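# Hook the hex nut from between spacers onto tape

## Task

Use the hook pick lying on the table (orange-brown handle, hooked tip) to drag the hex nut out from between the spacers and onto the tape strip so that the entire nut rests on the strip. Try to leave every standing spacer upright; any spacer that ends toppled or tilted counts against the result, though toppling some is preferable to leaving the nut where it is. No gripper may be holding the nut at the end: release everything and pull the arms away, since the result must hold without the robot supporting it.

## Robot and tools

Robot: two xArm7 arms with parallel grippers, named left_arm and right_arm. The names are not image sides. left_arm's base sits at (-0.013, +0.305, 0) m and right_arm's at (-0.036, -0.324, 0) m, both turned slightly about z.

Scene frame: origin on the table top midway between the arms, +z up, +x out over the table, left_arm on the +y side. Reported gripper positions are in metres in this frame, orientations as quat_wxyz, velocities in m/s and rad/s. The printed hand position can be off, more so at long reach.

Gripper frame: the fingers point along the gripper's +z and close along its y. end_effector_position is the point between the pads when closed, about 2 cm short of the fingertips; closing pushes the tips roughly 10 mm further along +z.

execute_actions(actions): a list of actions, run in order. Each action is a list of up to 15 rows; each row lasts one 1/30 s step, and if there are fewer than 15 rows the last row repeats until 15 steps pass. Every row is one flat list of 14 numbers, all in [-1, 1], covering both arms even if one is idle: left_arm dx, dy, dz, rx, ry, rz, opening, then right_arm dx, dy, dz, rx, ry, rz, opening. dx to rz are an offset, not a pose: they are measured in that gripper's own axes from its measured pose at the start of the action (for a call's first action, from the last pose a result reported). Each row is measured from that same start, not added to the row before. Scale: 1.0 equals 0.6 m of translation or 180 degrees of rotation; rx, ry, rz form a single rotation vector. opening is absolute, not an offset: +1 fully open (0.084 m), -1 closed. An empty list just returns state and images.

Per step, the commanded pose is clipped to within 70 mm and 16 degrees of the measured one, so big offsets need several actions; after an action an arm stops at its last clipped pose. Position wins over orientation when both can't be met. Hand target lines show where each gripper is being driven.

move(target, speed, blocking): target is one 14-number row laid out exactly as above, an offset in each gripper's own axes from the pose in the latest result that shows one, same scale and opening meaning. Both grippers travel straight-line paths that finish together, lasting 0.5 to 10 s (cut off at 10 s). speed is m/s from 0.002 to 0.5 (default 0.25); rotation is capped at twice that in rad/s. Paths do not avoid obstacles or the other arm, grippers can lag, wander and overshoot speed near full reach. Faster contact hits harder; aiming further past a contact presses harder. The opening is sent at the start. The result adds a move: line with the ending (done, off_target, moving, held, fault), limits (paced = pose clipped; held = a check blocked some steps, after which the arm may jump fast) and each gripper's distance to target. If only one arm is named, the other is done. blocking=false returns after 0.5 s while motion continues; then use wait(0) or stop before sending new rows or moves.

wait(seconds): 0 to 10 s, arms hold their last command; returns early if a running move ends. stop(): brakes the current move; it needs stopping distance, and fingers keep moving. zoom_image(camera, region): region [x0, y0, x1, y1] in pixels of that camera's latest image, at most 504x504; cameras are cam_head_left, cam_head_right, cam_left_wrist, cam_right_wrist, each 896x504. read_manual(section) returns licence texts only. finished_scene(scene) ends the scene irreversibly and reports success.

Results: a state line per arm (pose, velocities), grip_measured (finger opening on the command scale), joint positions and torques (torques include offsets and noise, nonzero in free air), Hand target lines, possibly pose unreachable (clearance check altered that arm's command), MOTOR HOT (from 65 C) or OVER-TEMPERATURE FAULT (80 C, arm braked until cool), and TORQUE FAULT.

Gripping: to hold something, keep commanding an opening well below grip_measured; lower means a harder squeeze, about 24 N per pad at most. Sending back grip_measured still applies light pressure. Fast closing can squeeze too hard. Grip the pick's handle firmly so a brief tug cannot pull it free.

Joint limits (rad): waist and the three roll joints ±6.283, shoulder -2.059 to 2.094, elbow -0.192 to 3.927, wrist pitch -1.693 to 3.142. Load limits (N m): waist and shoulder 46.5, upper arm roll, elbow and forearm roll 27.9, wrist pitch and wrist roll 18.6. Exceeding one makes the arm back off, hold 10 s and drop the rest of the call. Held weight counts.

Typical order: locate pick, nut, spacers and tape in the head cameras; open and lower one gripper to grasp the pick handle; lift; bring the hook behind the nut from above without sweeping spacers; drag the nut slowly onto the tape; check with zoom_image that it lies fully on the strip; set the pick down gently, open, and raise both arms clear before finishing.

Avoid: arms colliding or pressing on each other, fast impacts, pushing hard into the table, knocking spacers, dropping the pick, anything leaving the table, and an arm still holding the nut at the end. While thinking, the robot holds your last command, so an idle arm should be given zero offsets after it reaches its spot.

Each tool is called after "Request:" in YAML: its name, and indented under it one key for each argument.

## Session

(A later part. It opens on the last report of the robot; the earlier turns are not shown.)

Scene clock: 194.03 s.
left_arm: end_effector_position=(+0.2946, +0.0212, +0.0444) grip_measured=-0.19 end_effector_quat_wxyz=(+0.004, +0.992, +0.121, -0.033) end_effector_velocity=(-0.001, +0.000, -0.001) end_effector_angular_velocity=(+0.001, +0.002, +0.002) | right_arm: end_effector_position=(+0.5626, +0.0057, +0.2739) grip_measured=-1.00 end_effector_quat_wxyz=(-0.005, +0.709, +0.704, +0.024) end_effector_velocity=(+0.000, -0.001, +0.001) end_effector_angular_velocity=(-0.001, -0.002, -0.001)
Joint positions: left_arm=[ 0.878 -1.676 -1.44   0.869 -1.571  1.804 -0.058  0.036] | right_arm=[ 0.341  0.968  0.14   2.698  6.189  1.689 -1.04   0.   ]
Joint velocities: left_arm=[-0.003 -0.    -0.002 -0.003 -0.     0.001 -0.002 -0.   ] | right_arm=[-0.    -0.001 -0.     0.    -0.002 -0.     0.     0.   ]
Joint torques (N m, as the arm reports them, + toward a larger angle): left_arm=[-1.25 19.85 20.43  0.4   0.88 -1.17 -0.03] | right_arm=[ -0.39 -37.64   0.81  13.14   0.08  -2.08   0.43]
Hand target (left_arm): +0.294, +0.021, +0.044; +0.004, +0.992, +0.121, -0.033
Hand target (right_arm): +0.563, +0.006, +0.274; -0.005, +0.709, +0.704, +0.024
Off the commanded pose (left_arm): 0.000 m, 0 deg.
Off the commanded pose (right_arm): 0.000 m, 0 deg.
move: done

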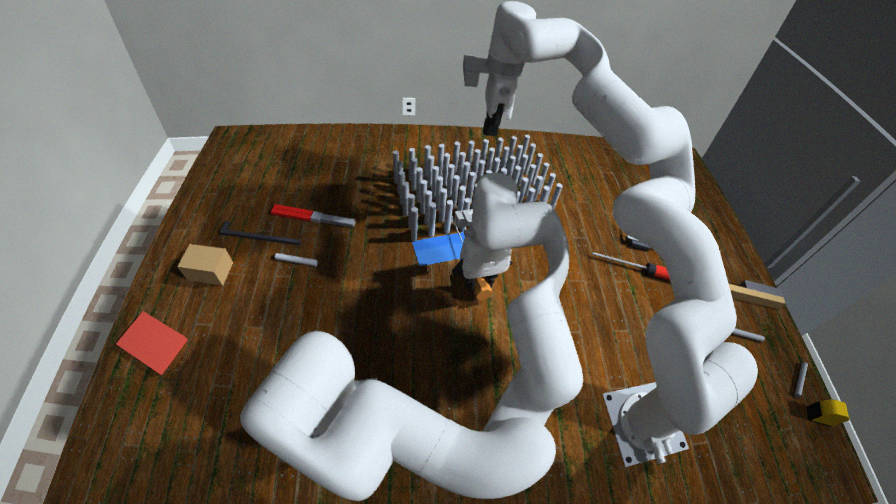

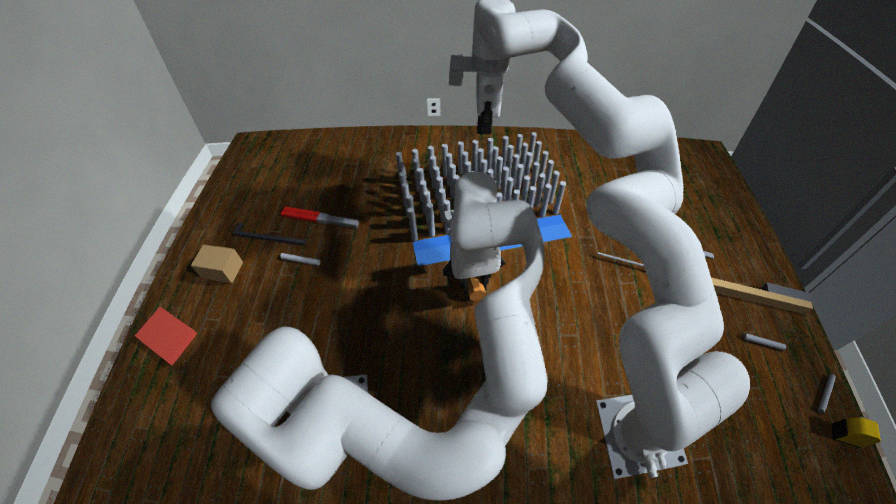

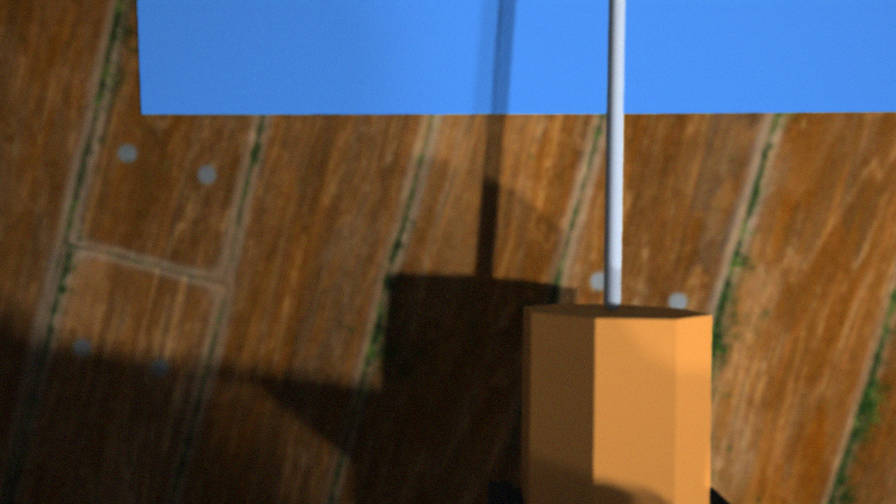

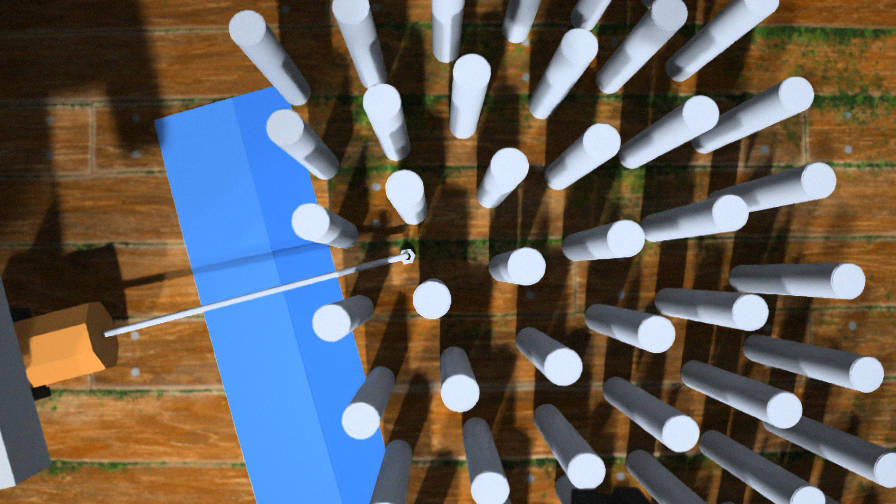

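Target x≈270: 138 px ≈ 81 mm.

Request:
move:
  target: [-0.135,0,0.009,0,0,0,-0.8,0,0,0,0,0,0,-1]
  speed: 0.03

Request:
move:
  target: [0.002,0,-0.03,0,0,0,-0.8,0,0,0,0,0,0,-1]
  speed: 0.02

Request:
move:
  target: [-0.1,0,0.007,0,0,0,-0.8,0,0,0,0,0,0,-1]
  speed: 0.06

Scene clock: 204.60 s.
left_arm: end_effector_position=(+0.2160, +0.0014, +0.0443) grip_measured=-0.19 end_effector_quat_wxyz=(+0.004, +0.992, +0.121, -0.032) end_effector_velocity=(-0.001, +0.001, -0.000) end_effector_angular_velocity=(+0.002, -0.001, +0.004) | right_arm: end_effector_position=(+0.5626, +0.0057, +0.2739) grip_measured=-1.00 end_effector_quat_wxyz=(-0.005, +0.709, +0.704, +0.024) end_effector_velocity=(-0.000, +0.000, -0.000) end_effector_angular_velocity=(-0.001, -0.000, +0.001)
Joint positions: left_arm=[ 0.597 -1.699 -1.438  0.726 -1.57   1.819 -0.199  0.036] | right_arm=[ 0.341  0.968  0.14   2.698  6.189  1.689 -1.04   0.   ]
Joint velocities: left_arm=[-0.004 -0.001 -0.001 -0.004  0.002 -0.002 -0.003 -0.   ] | right_arm=[ 0.001  0.    -0.    -0.    -0.001 -0.    -0.     0.   ]
Joint torques (N m, as the arm reports them, + toward a larger angle): left_arm=[ 0.41 17.26 19.19  0.28  0.5  -1.39 -0.2 ] | right_arm=[  0.04 -37.21   0.65  12.63   0.27  -1.91   0.58]
Hand target (left_arm): +0.216, +0.001, +0.044; +0.004, +0.992, +0.121, -0.032
Hand target (right_arm): +0.563, +0.006, +0.274; -0.005, +0.709, +0.704, +0.024
Off the commanded pose (left_arm): 0.000 m, 0 deg.
Off the commanded pose (right_arm): 0.000 m, 0 deg.
move: done

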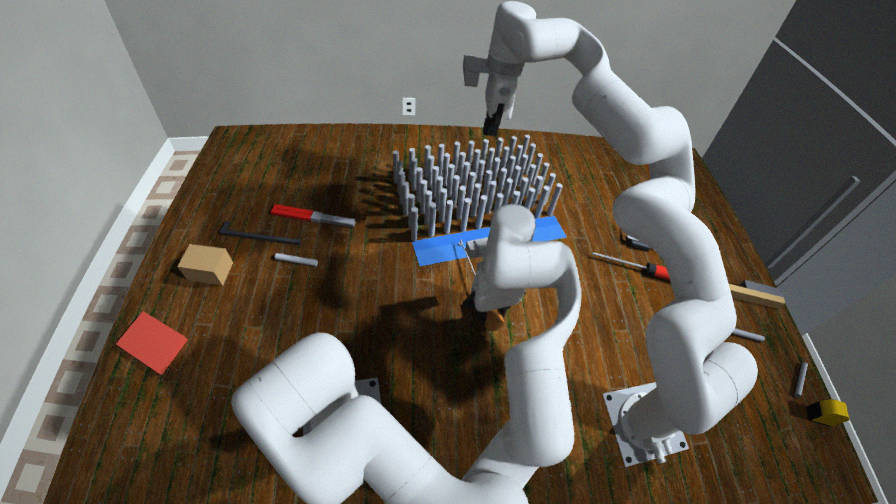

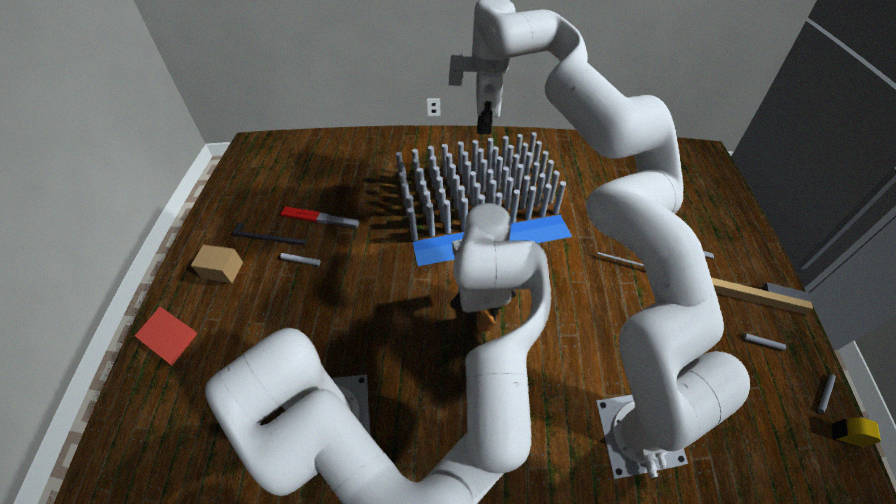

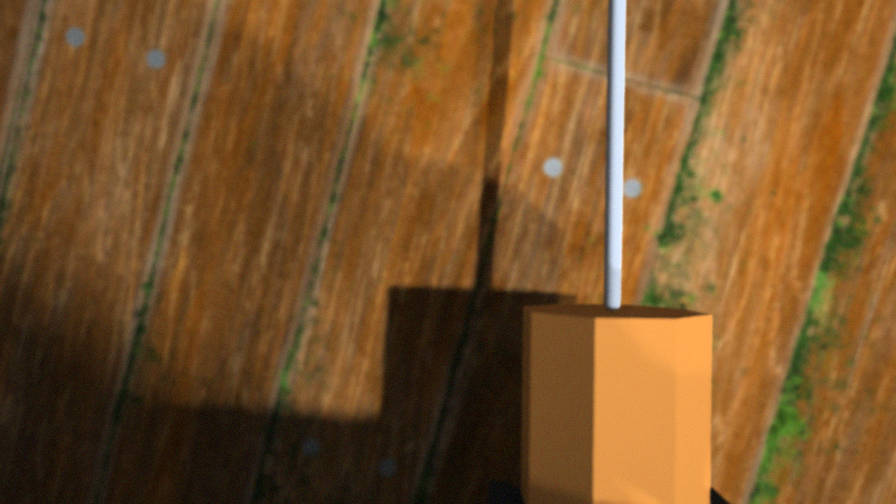

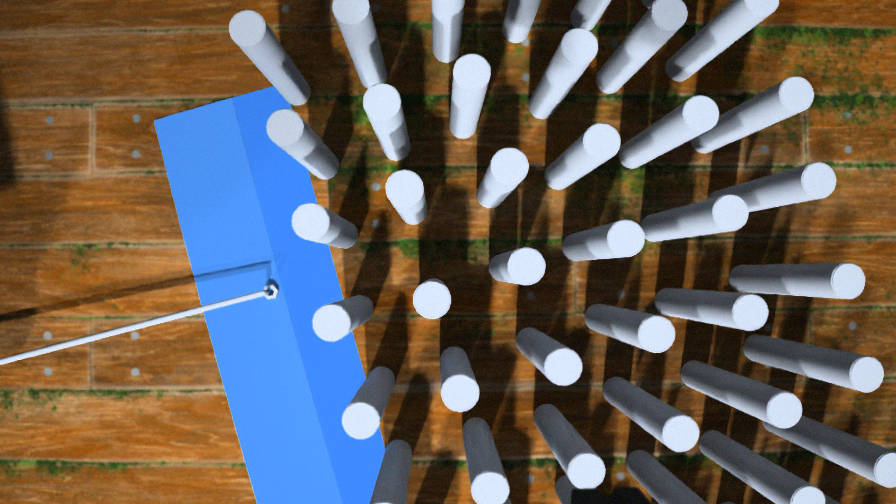

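Scene clock: 205.77 s.
left_arm: end_effector_position=(+0.2182, +0.0020, +0.0621) grip_measured=-0.19 end_effector_quat_wxyz=(+0.004, +0.992, +0.121, -0.032) end_effector_velocity=(-0.000, -0.000, +0.001) end_effector_angular_velocity=(+0.001, +0.002, -0.002) | right_arm: end_effector_position=(+0.5626, +0.0057, +0.2739) grip_measured=-1.00 end_effector_quat_wxyz=(-0.005, +0.709, +0.704, +0.024) end_effector_velocity=(-0.000, +0.000, +0.000) end_effector_angular_velocity=(+0.002, +0.001, -0.000)
Joint positions: left_arm=[ 0.616 -1.683 -1.389  0.738 -1.524  1.84  -0.189  0.036] | right_arm=[ 0.341  0.968  0.14   2.698  6.189  1.689 -1.04   0.   ]
Joint velocities: left_arm=[0.001 0.001 0.003 0.003 0.003 0.003 0.001 0.   ] | right_arm=[-0.    -0.     0.     0.     0.002  0.     0.     0.   ]
Joint torques (N m, as the arm reports them, + toward a larger angle): left_arm=[-1.16 18.08 19.47  1.21  1.1  -1.22 -0.62] | right_arm=[ -0.28 -37.13   0.6   12.76   0.    -2.15   0.45]
Hand target (left_arm): +0.218, +0.002, +0.062; +0.004, +0.992, +0.121, -0.032
Hand target (right_arm): +0.563, +0.006, +0.274; -0.005, +0.709, +0.704, +0.024
Off the commanded pose (left_arm): 0.000 m, 0 deg.
Off the commanded pose (right_arm): 0.000 m, 0 deg.
move: done

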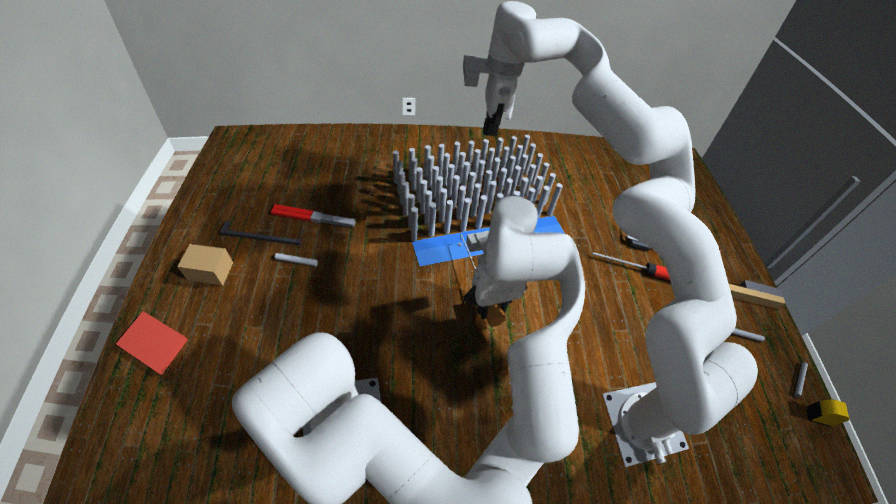

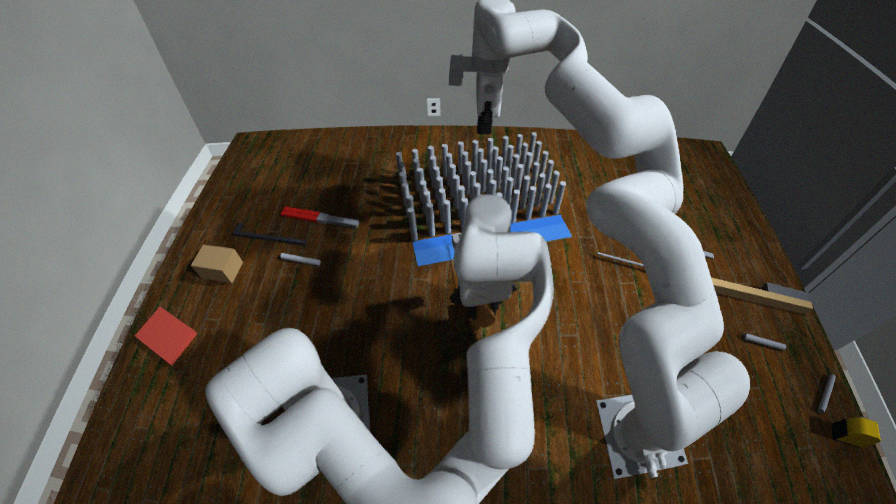

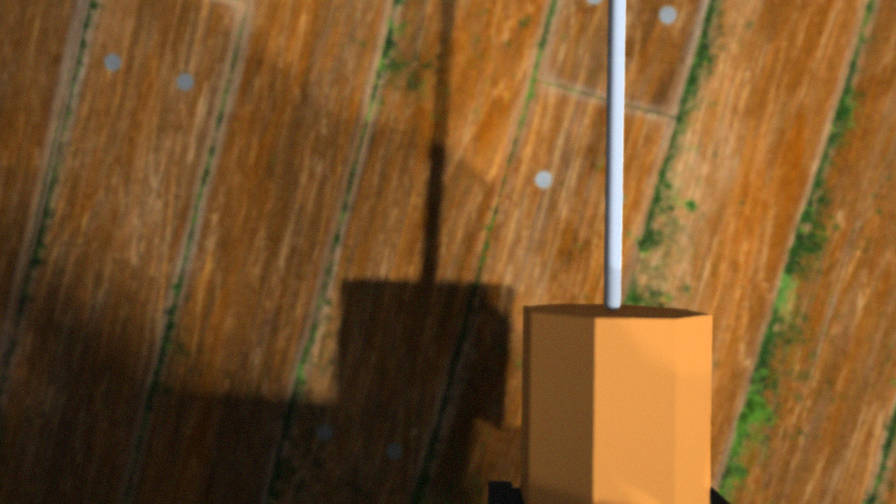

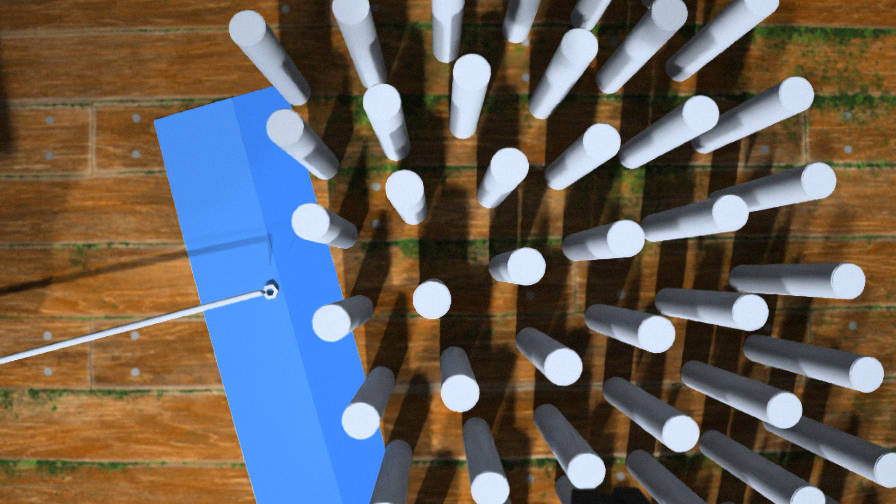

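Scene clock: 207.13 s.
left_arm: end_effector_position=(+0.1601, -0.0126, +0.0618) grip_measured=-0.19 end_effector_quat_wxyz=(+0.004, +0.992, +0.121, -0.032) end_effector_velocity=(-0.002, +0.000, -0.000) end_effector_angular_velocity=(+0.003, +0.003, +0.001) | right_arm: end_effector_position=(+0.5626, +0.0057, +0.2739) grip_measured=-1.00 end_effector_quat_wxyz=(-0.005, +0.709, +0.704, +0.024) end_effector_velocity=(-0.000, +0.000, -0.000) end_effector_angular_velocity=(+0.000, +0.001, +0.000)
Joint positions: left_arm=[ 0.412 -1.709 -1.382  0.663 -1.529  1.857 -0.324  0.036] | right_arm=[ 0.341  0.968  0.14   2.698  6.189  1.689 -1.04   0.   ]
Joint velocities: left_arm=[-0.004 -0.001 -0.    -0.001  0.002  0.003 -0.004 -0.   ] | right_arm=[ 0.     0.    -0.    -0.     0.001 -0.    -0.     0.   ]
Joint torques (N m, as the arm reports them, + toward a larger angle): left_arm=[-0.47 16.49 18.6   0.79  0.8  -1.67 -0.1 ] | right_arm=[ -0.55 -37.21   0.8   13.01   0.    -2.05   0.67]
Hand target (left_arm): +0.160, -0.013, +0.062; +0.004, +0.992, +0.121, -0.032
Hand target (right_arm): +0.563, +0.006, +0.274; -0.005, +0.709, +0.704, +0.024
Off the commanded pose (left_arm): 0.000 m, 0 deg.
Off the commanded pose (right_arm): 0.000 m, 0 deg.
move: done

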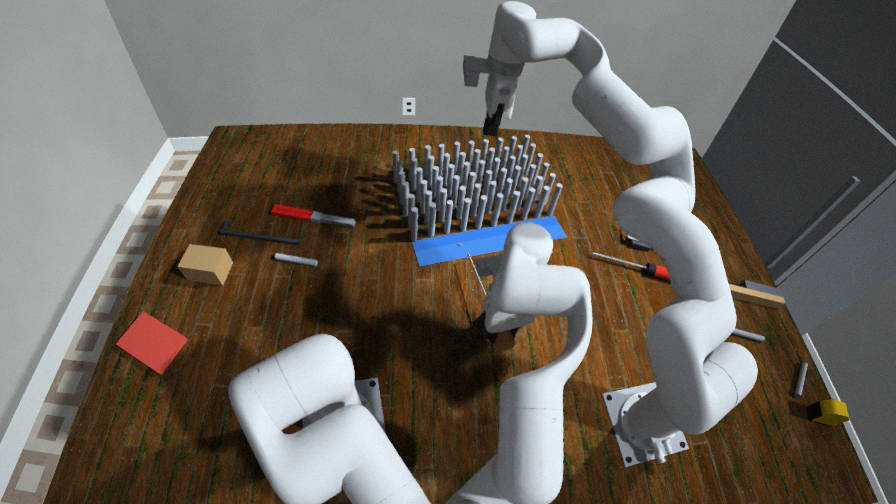

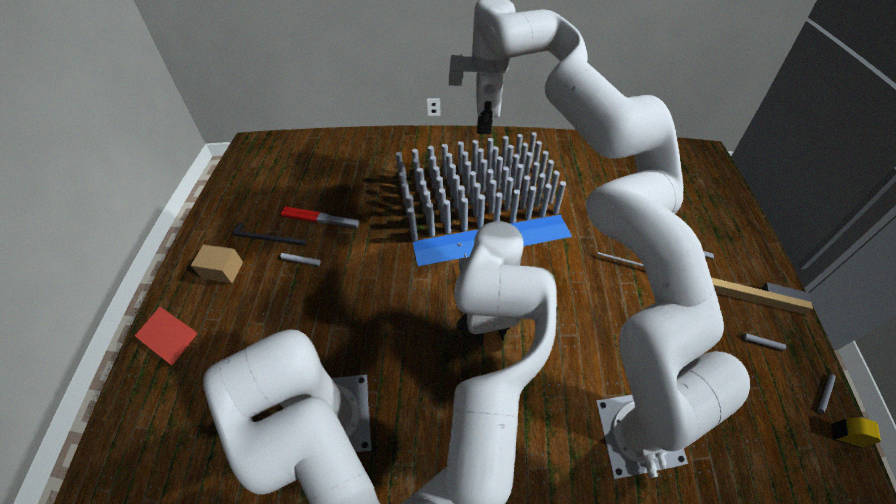

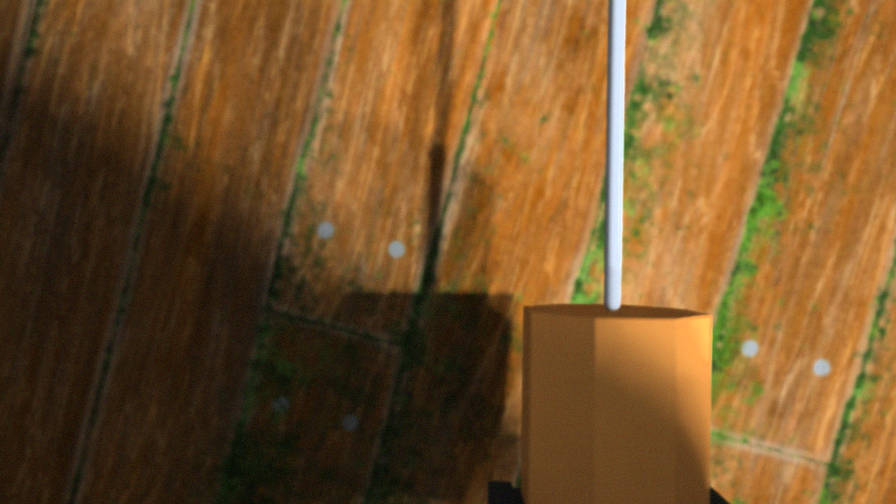

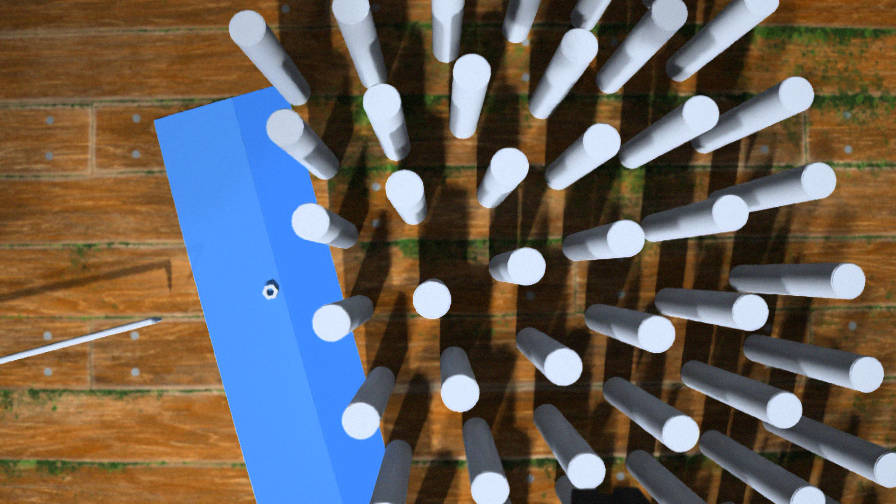

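Request:
move:
  target: [0,0,0.057,0,0.021,0,-0.8,0,0,0,0,0,0,-1]
  speed: 0.04

Request:
move:
  target: [0,0,0,0,0,0,1,0,0,0,0,0,0,-1]

Request:
move:
  target: [0,0,-0.11,0,0,0,1,0,0,0,0,0,0,-1]
  speed: 0.1

Scene clock: 216.80 s.
left_arm: end_effector_position=(+0.1580, -0.0132, +0.0278) grip_measured=-0.19 end_effector_quat_wxyz=(-0.000, +0.993, +0.121, +0.000) end_effector_velocity=(-0.000, +0.000, -0.001) end_effector_angular_velocity=(-0.001, -0.001, +0.002) | right_arm: end_effector_position=(+0.5626, +0.0057, +0.2739) grip_measured=-1.00 end_effector_quat_wxyz=(-0.005, +0.709, +0.704, +0.024) end_effector_velocity=(+0.000, -0.000, +0.000) end_effector_angular_velocity=(-0.000, -0.001, -0.001)
Joint positions: left_arm=[ 0.324 -1.774 -1.491  0.631 -1.628  1.781 -0.382  0.036] | right_arm=[ 0.341  0.968  0.14   2.698  6.189  1.689 -1.04   0.   ]
Joint velocities: left_arm=[-0.003 -0.001 -0.005 -0.002 -0.005 -0.003 -0.003 -0.   ] | right_arm=[ 0.    -0.001 -0.002 -0.     0.001  0.    -0.     0.   ]
Joint torques (N m, as the arm reports them, + toward a larger angle): left_arm=[-0.01 15.84 17.62 -1.43  0.71 -1.45 -0.32] | right_arm=[ -0.48 -37.46   0.78  12.94  -0.04  -2.03   0.44]
Hand target (left_arm): +0.158, -0.013, +0.028; -0.000, +0.993, +0.121, +0.000
Hand target (right_arm): +0.563, +0.006, +0.274; -0.005, +0.709, +0.704, +0.024
Off the commanded pose (left_arm): 0.000 m, 0 deg.
Off the commanded pose (right_arm): 0.000 m, 0 deg.
move: done

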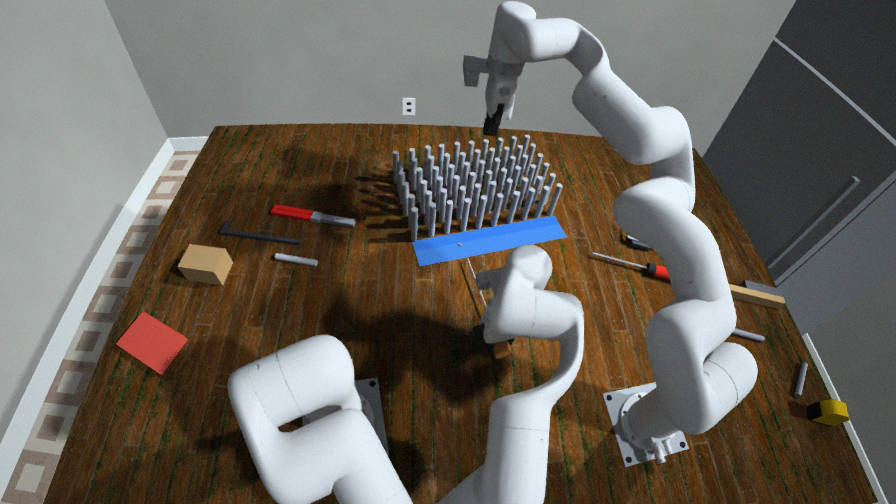

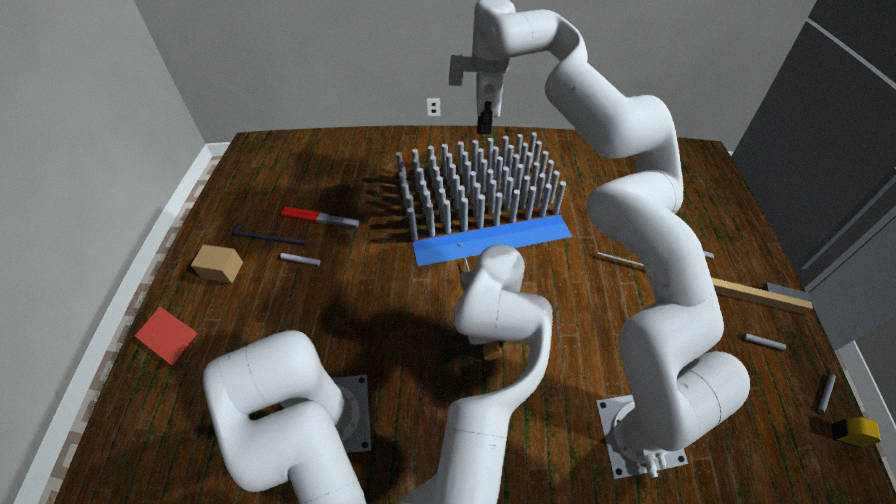

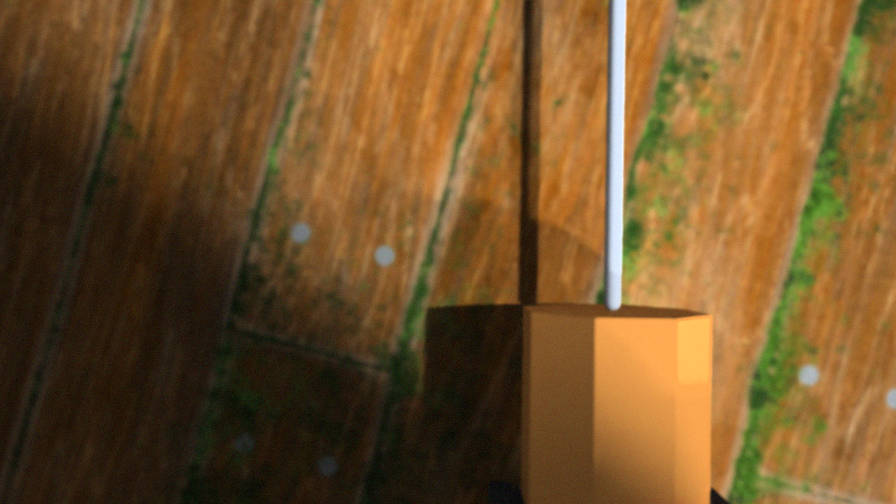

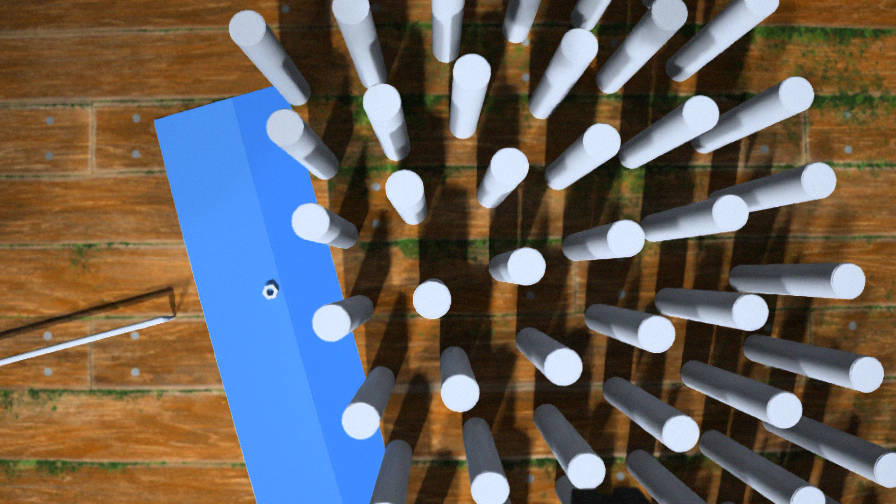

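Scene clock: 217.33 s.
left_arm: end_effector_position=(+0.1580, -0.0132, +0.0278) grip_measured=+1.00 end_effector_quat_wxyz=(-0.000, +0.993, +0.121, +0.000) end_effector_velocity=(+0.000, +0.000, +0.000) end_effector_angular_velocity=(-0.000, -0.002, +0.000) | right_arm: end_effector_position=(+0.5626, +0.0057, +0.2739) grip_measured=-1.00 end_effector_quat_wxyz=(-0.005, +0.709, +0.704, +0.024) end_effector_velocity=(+0.000, +0.000, +0.001) end_effector_angular_velocity=(+0.002, -0.001, -0.000)
Joint positions: left_arm=[ 0.324 -1.774 -1.491  0.631 -1.628  1.781 -0.382  0.084] | right_arm=[ 0.341  0.968  0.14   2.698  6.189  1.689 -1.04   0.   ]
Joint velocities: left_arm=[-0.    -0.    -0.    -0.    -0.    -0.001 -0.     0.   ] | right_arm=[-0.    -0.001 -0.     0.     0.001 -0.    -0.     0.   ]
Joint torques (N m, as the arm reports them, + toward a larger angle): left_arm=[-0.7  15.86 18.08 -1.21  0.76 -1.69 -0.34] | right_arm=[ -0.42 -37.68   0.86  12.91  -0.15  -1.97   0.42]
Hand target (left_arm): +0.158, -0.013, +0.028; -0.000, +0.993, +0.121, +0.000
Hand target (right_arm): +0.563, +0.006, +0.274; -0.005, +0.709, +0.704, +0.024
Off the commanded pose (left_arm): 0.000 m, 0 deg.
Off the commanded pose (right_arm): 0.000 m, 0 deg.
move: done

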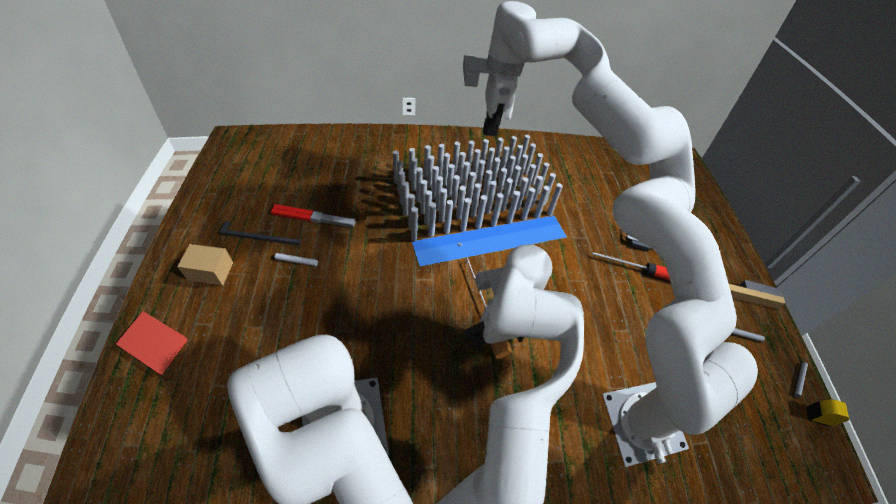

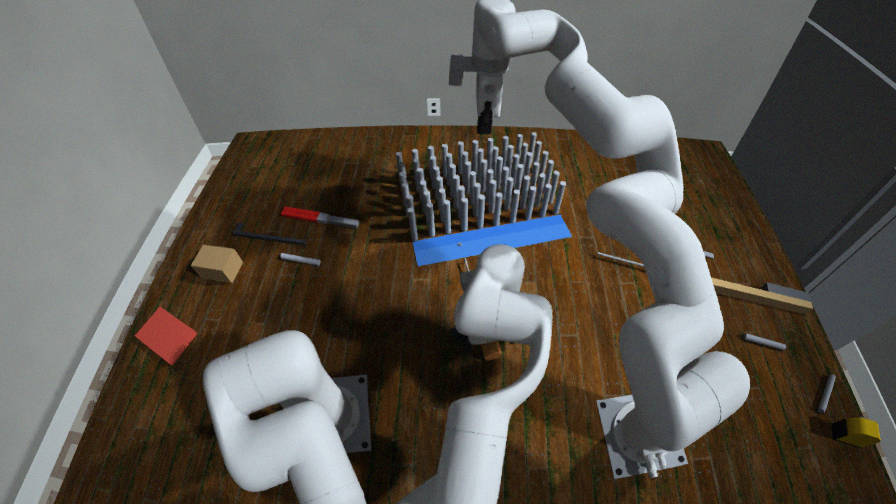

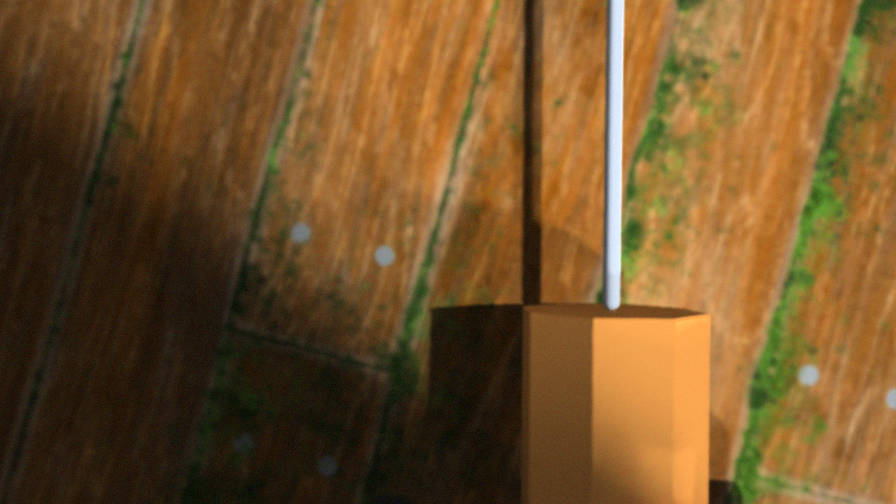

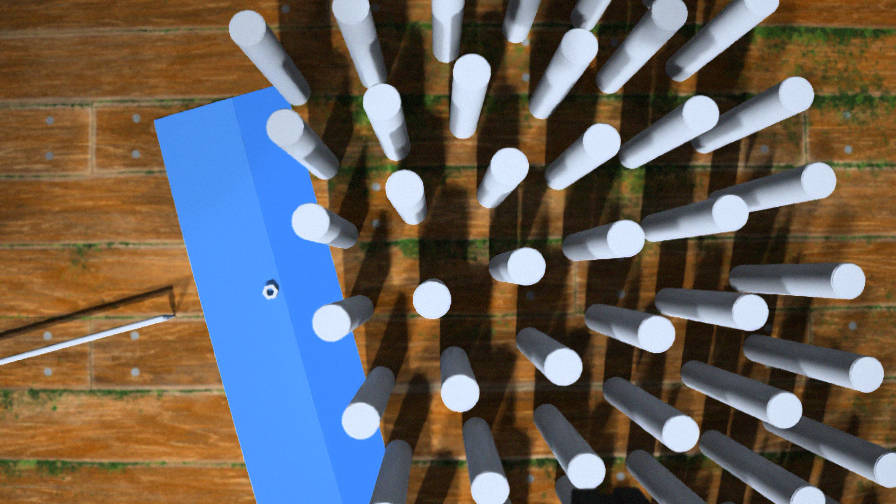

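Scene clock: 218.40 s.
left_arm: end_effector_position=(+0.1578, -0.0130, +0.0936) grip_measured=+1.00 end_effector_quat_wxyz=(-0.000, +0.993, +0.122, +0.000) end_effector_velocity=(-0.001, +0.000, +0.001) end_effector_angular_velocity=(+0.000, +0.003, -0.000) | right_arm: end_effector_position=(+0.5626, +0.0057, +0.2739) grip_measured=-1.00 end_effector_quat_wxyz=(-0.005, +0.709, +0.704, +0.024) end_effector_velocity=(+0.000, -0.000, -0.001) end_effector_angular_velocity=(-0.002, +0.000, -0.000)
Joint positions: left_arm=[ 0.38  -1.721 -1.291  0.67  -1.444  1.861 -0.353  0.084] | right_arm=[ 0.341  0.968  0.14   2.698  6.189  1.689 -1.04   0.   ]
Joint velocities: left_arm=[ 0.002  0.002  0.004  0.002  0.004  0.004  0.001 -0.   ] | right_arm=[-0.     0.002  0.001 -0.    -0.003 -0.001 -0.     0.   ]
Joint torques (N m, as the arm reports them, + toward a larger angle): left_arm=[-0.7  16.41 18.27  1.63  1.22 -1.44 -0.1 ] | right_arm=[ -0.43 -37.89   0.81  13.09   0.02  -2.03   0.43]
Hand target (left_arm): +0.158, -0.013, +0.094; -0.000, +0.993, +0.122, +0.000
Hand target (right_arm): +0.563, +0.006, +0.274; -0.005, +0.709, +0.704, +0.024
Off the commanded pose (left_arm): 0.000 m, 0 deg.
Off the commanded pose (right_arm): 0.000 m, 0 deg.
move: done

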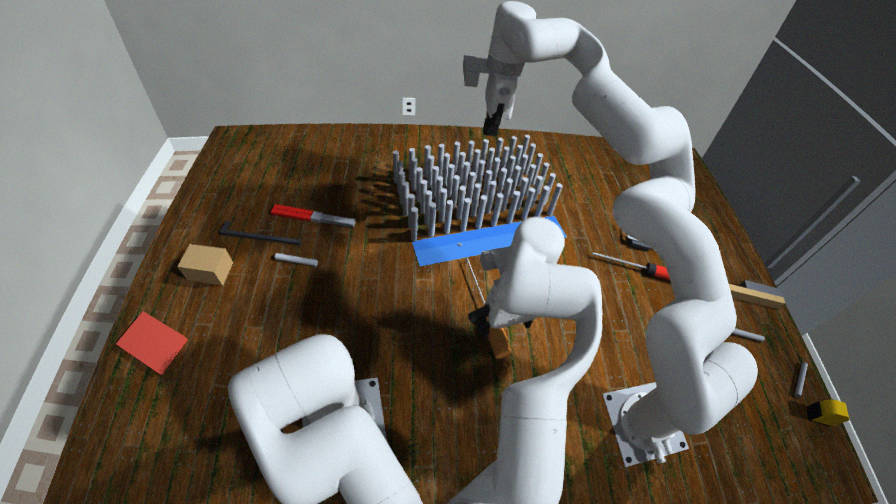

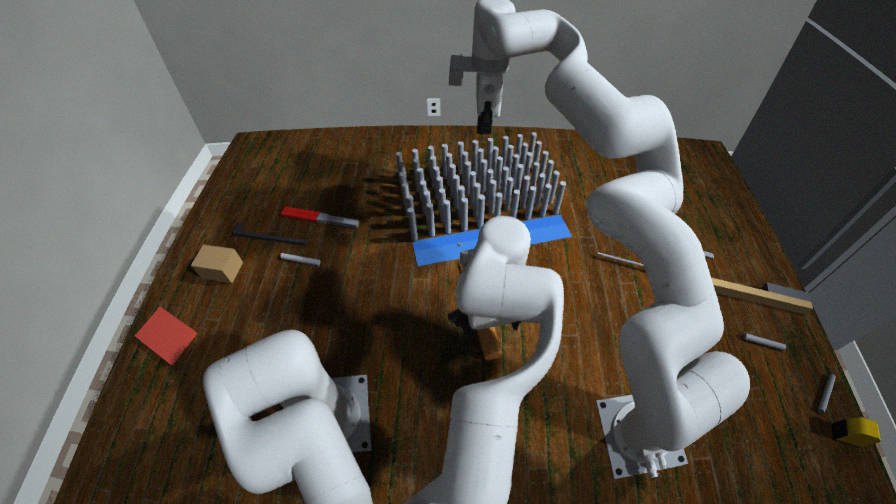

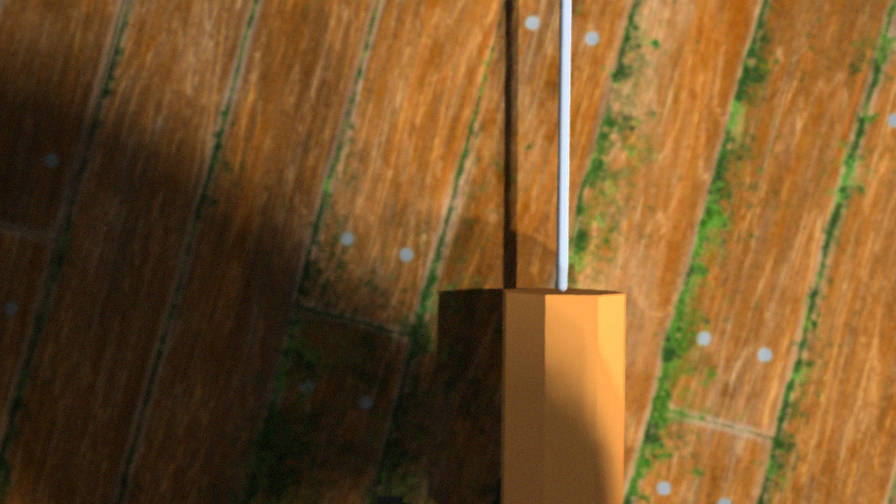

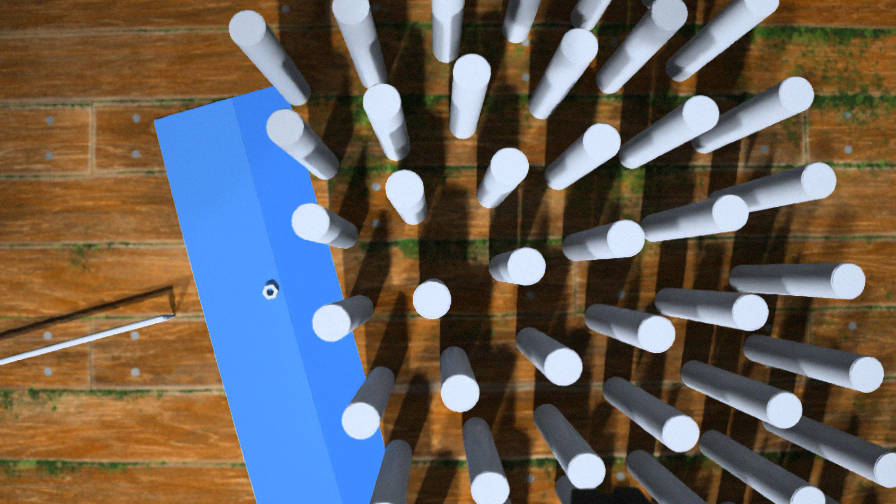

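Request:
finished_scene:
  scene: 2

The scene is finished: the task was done.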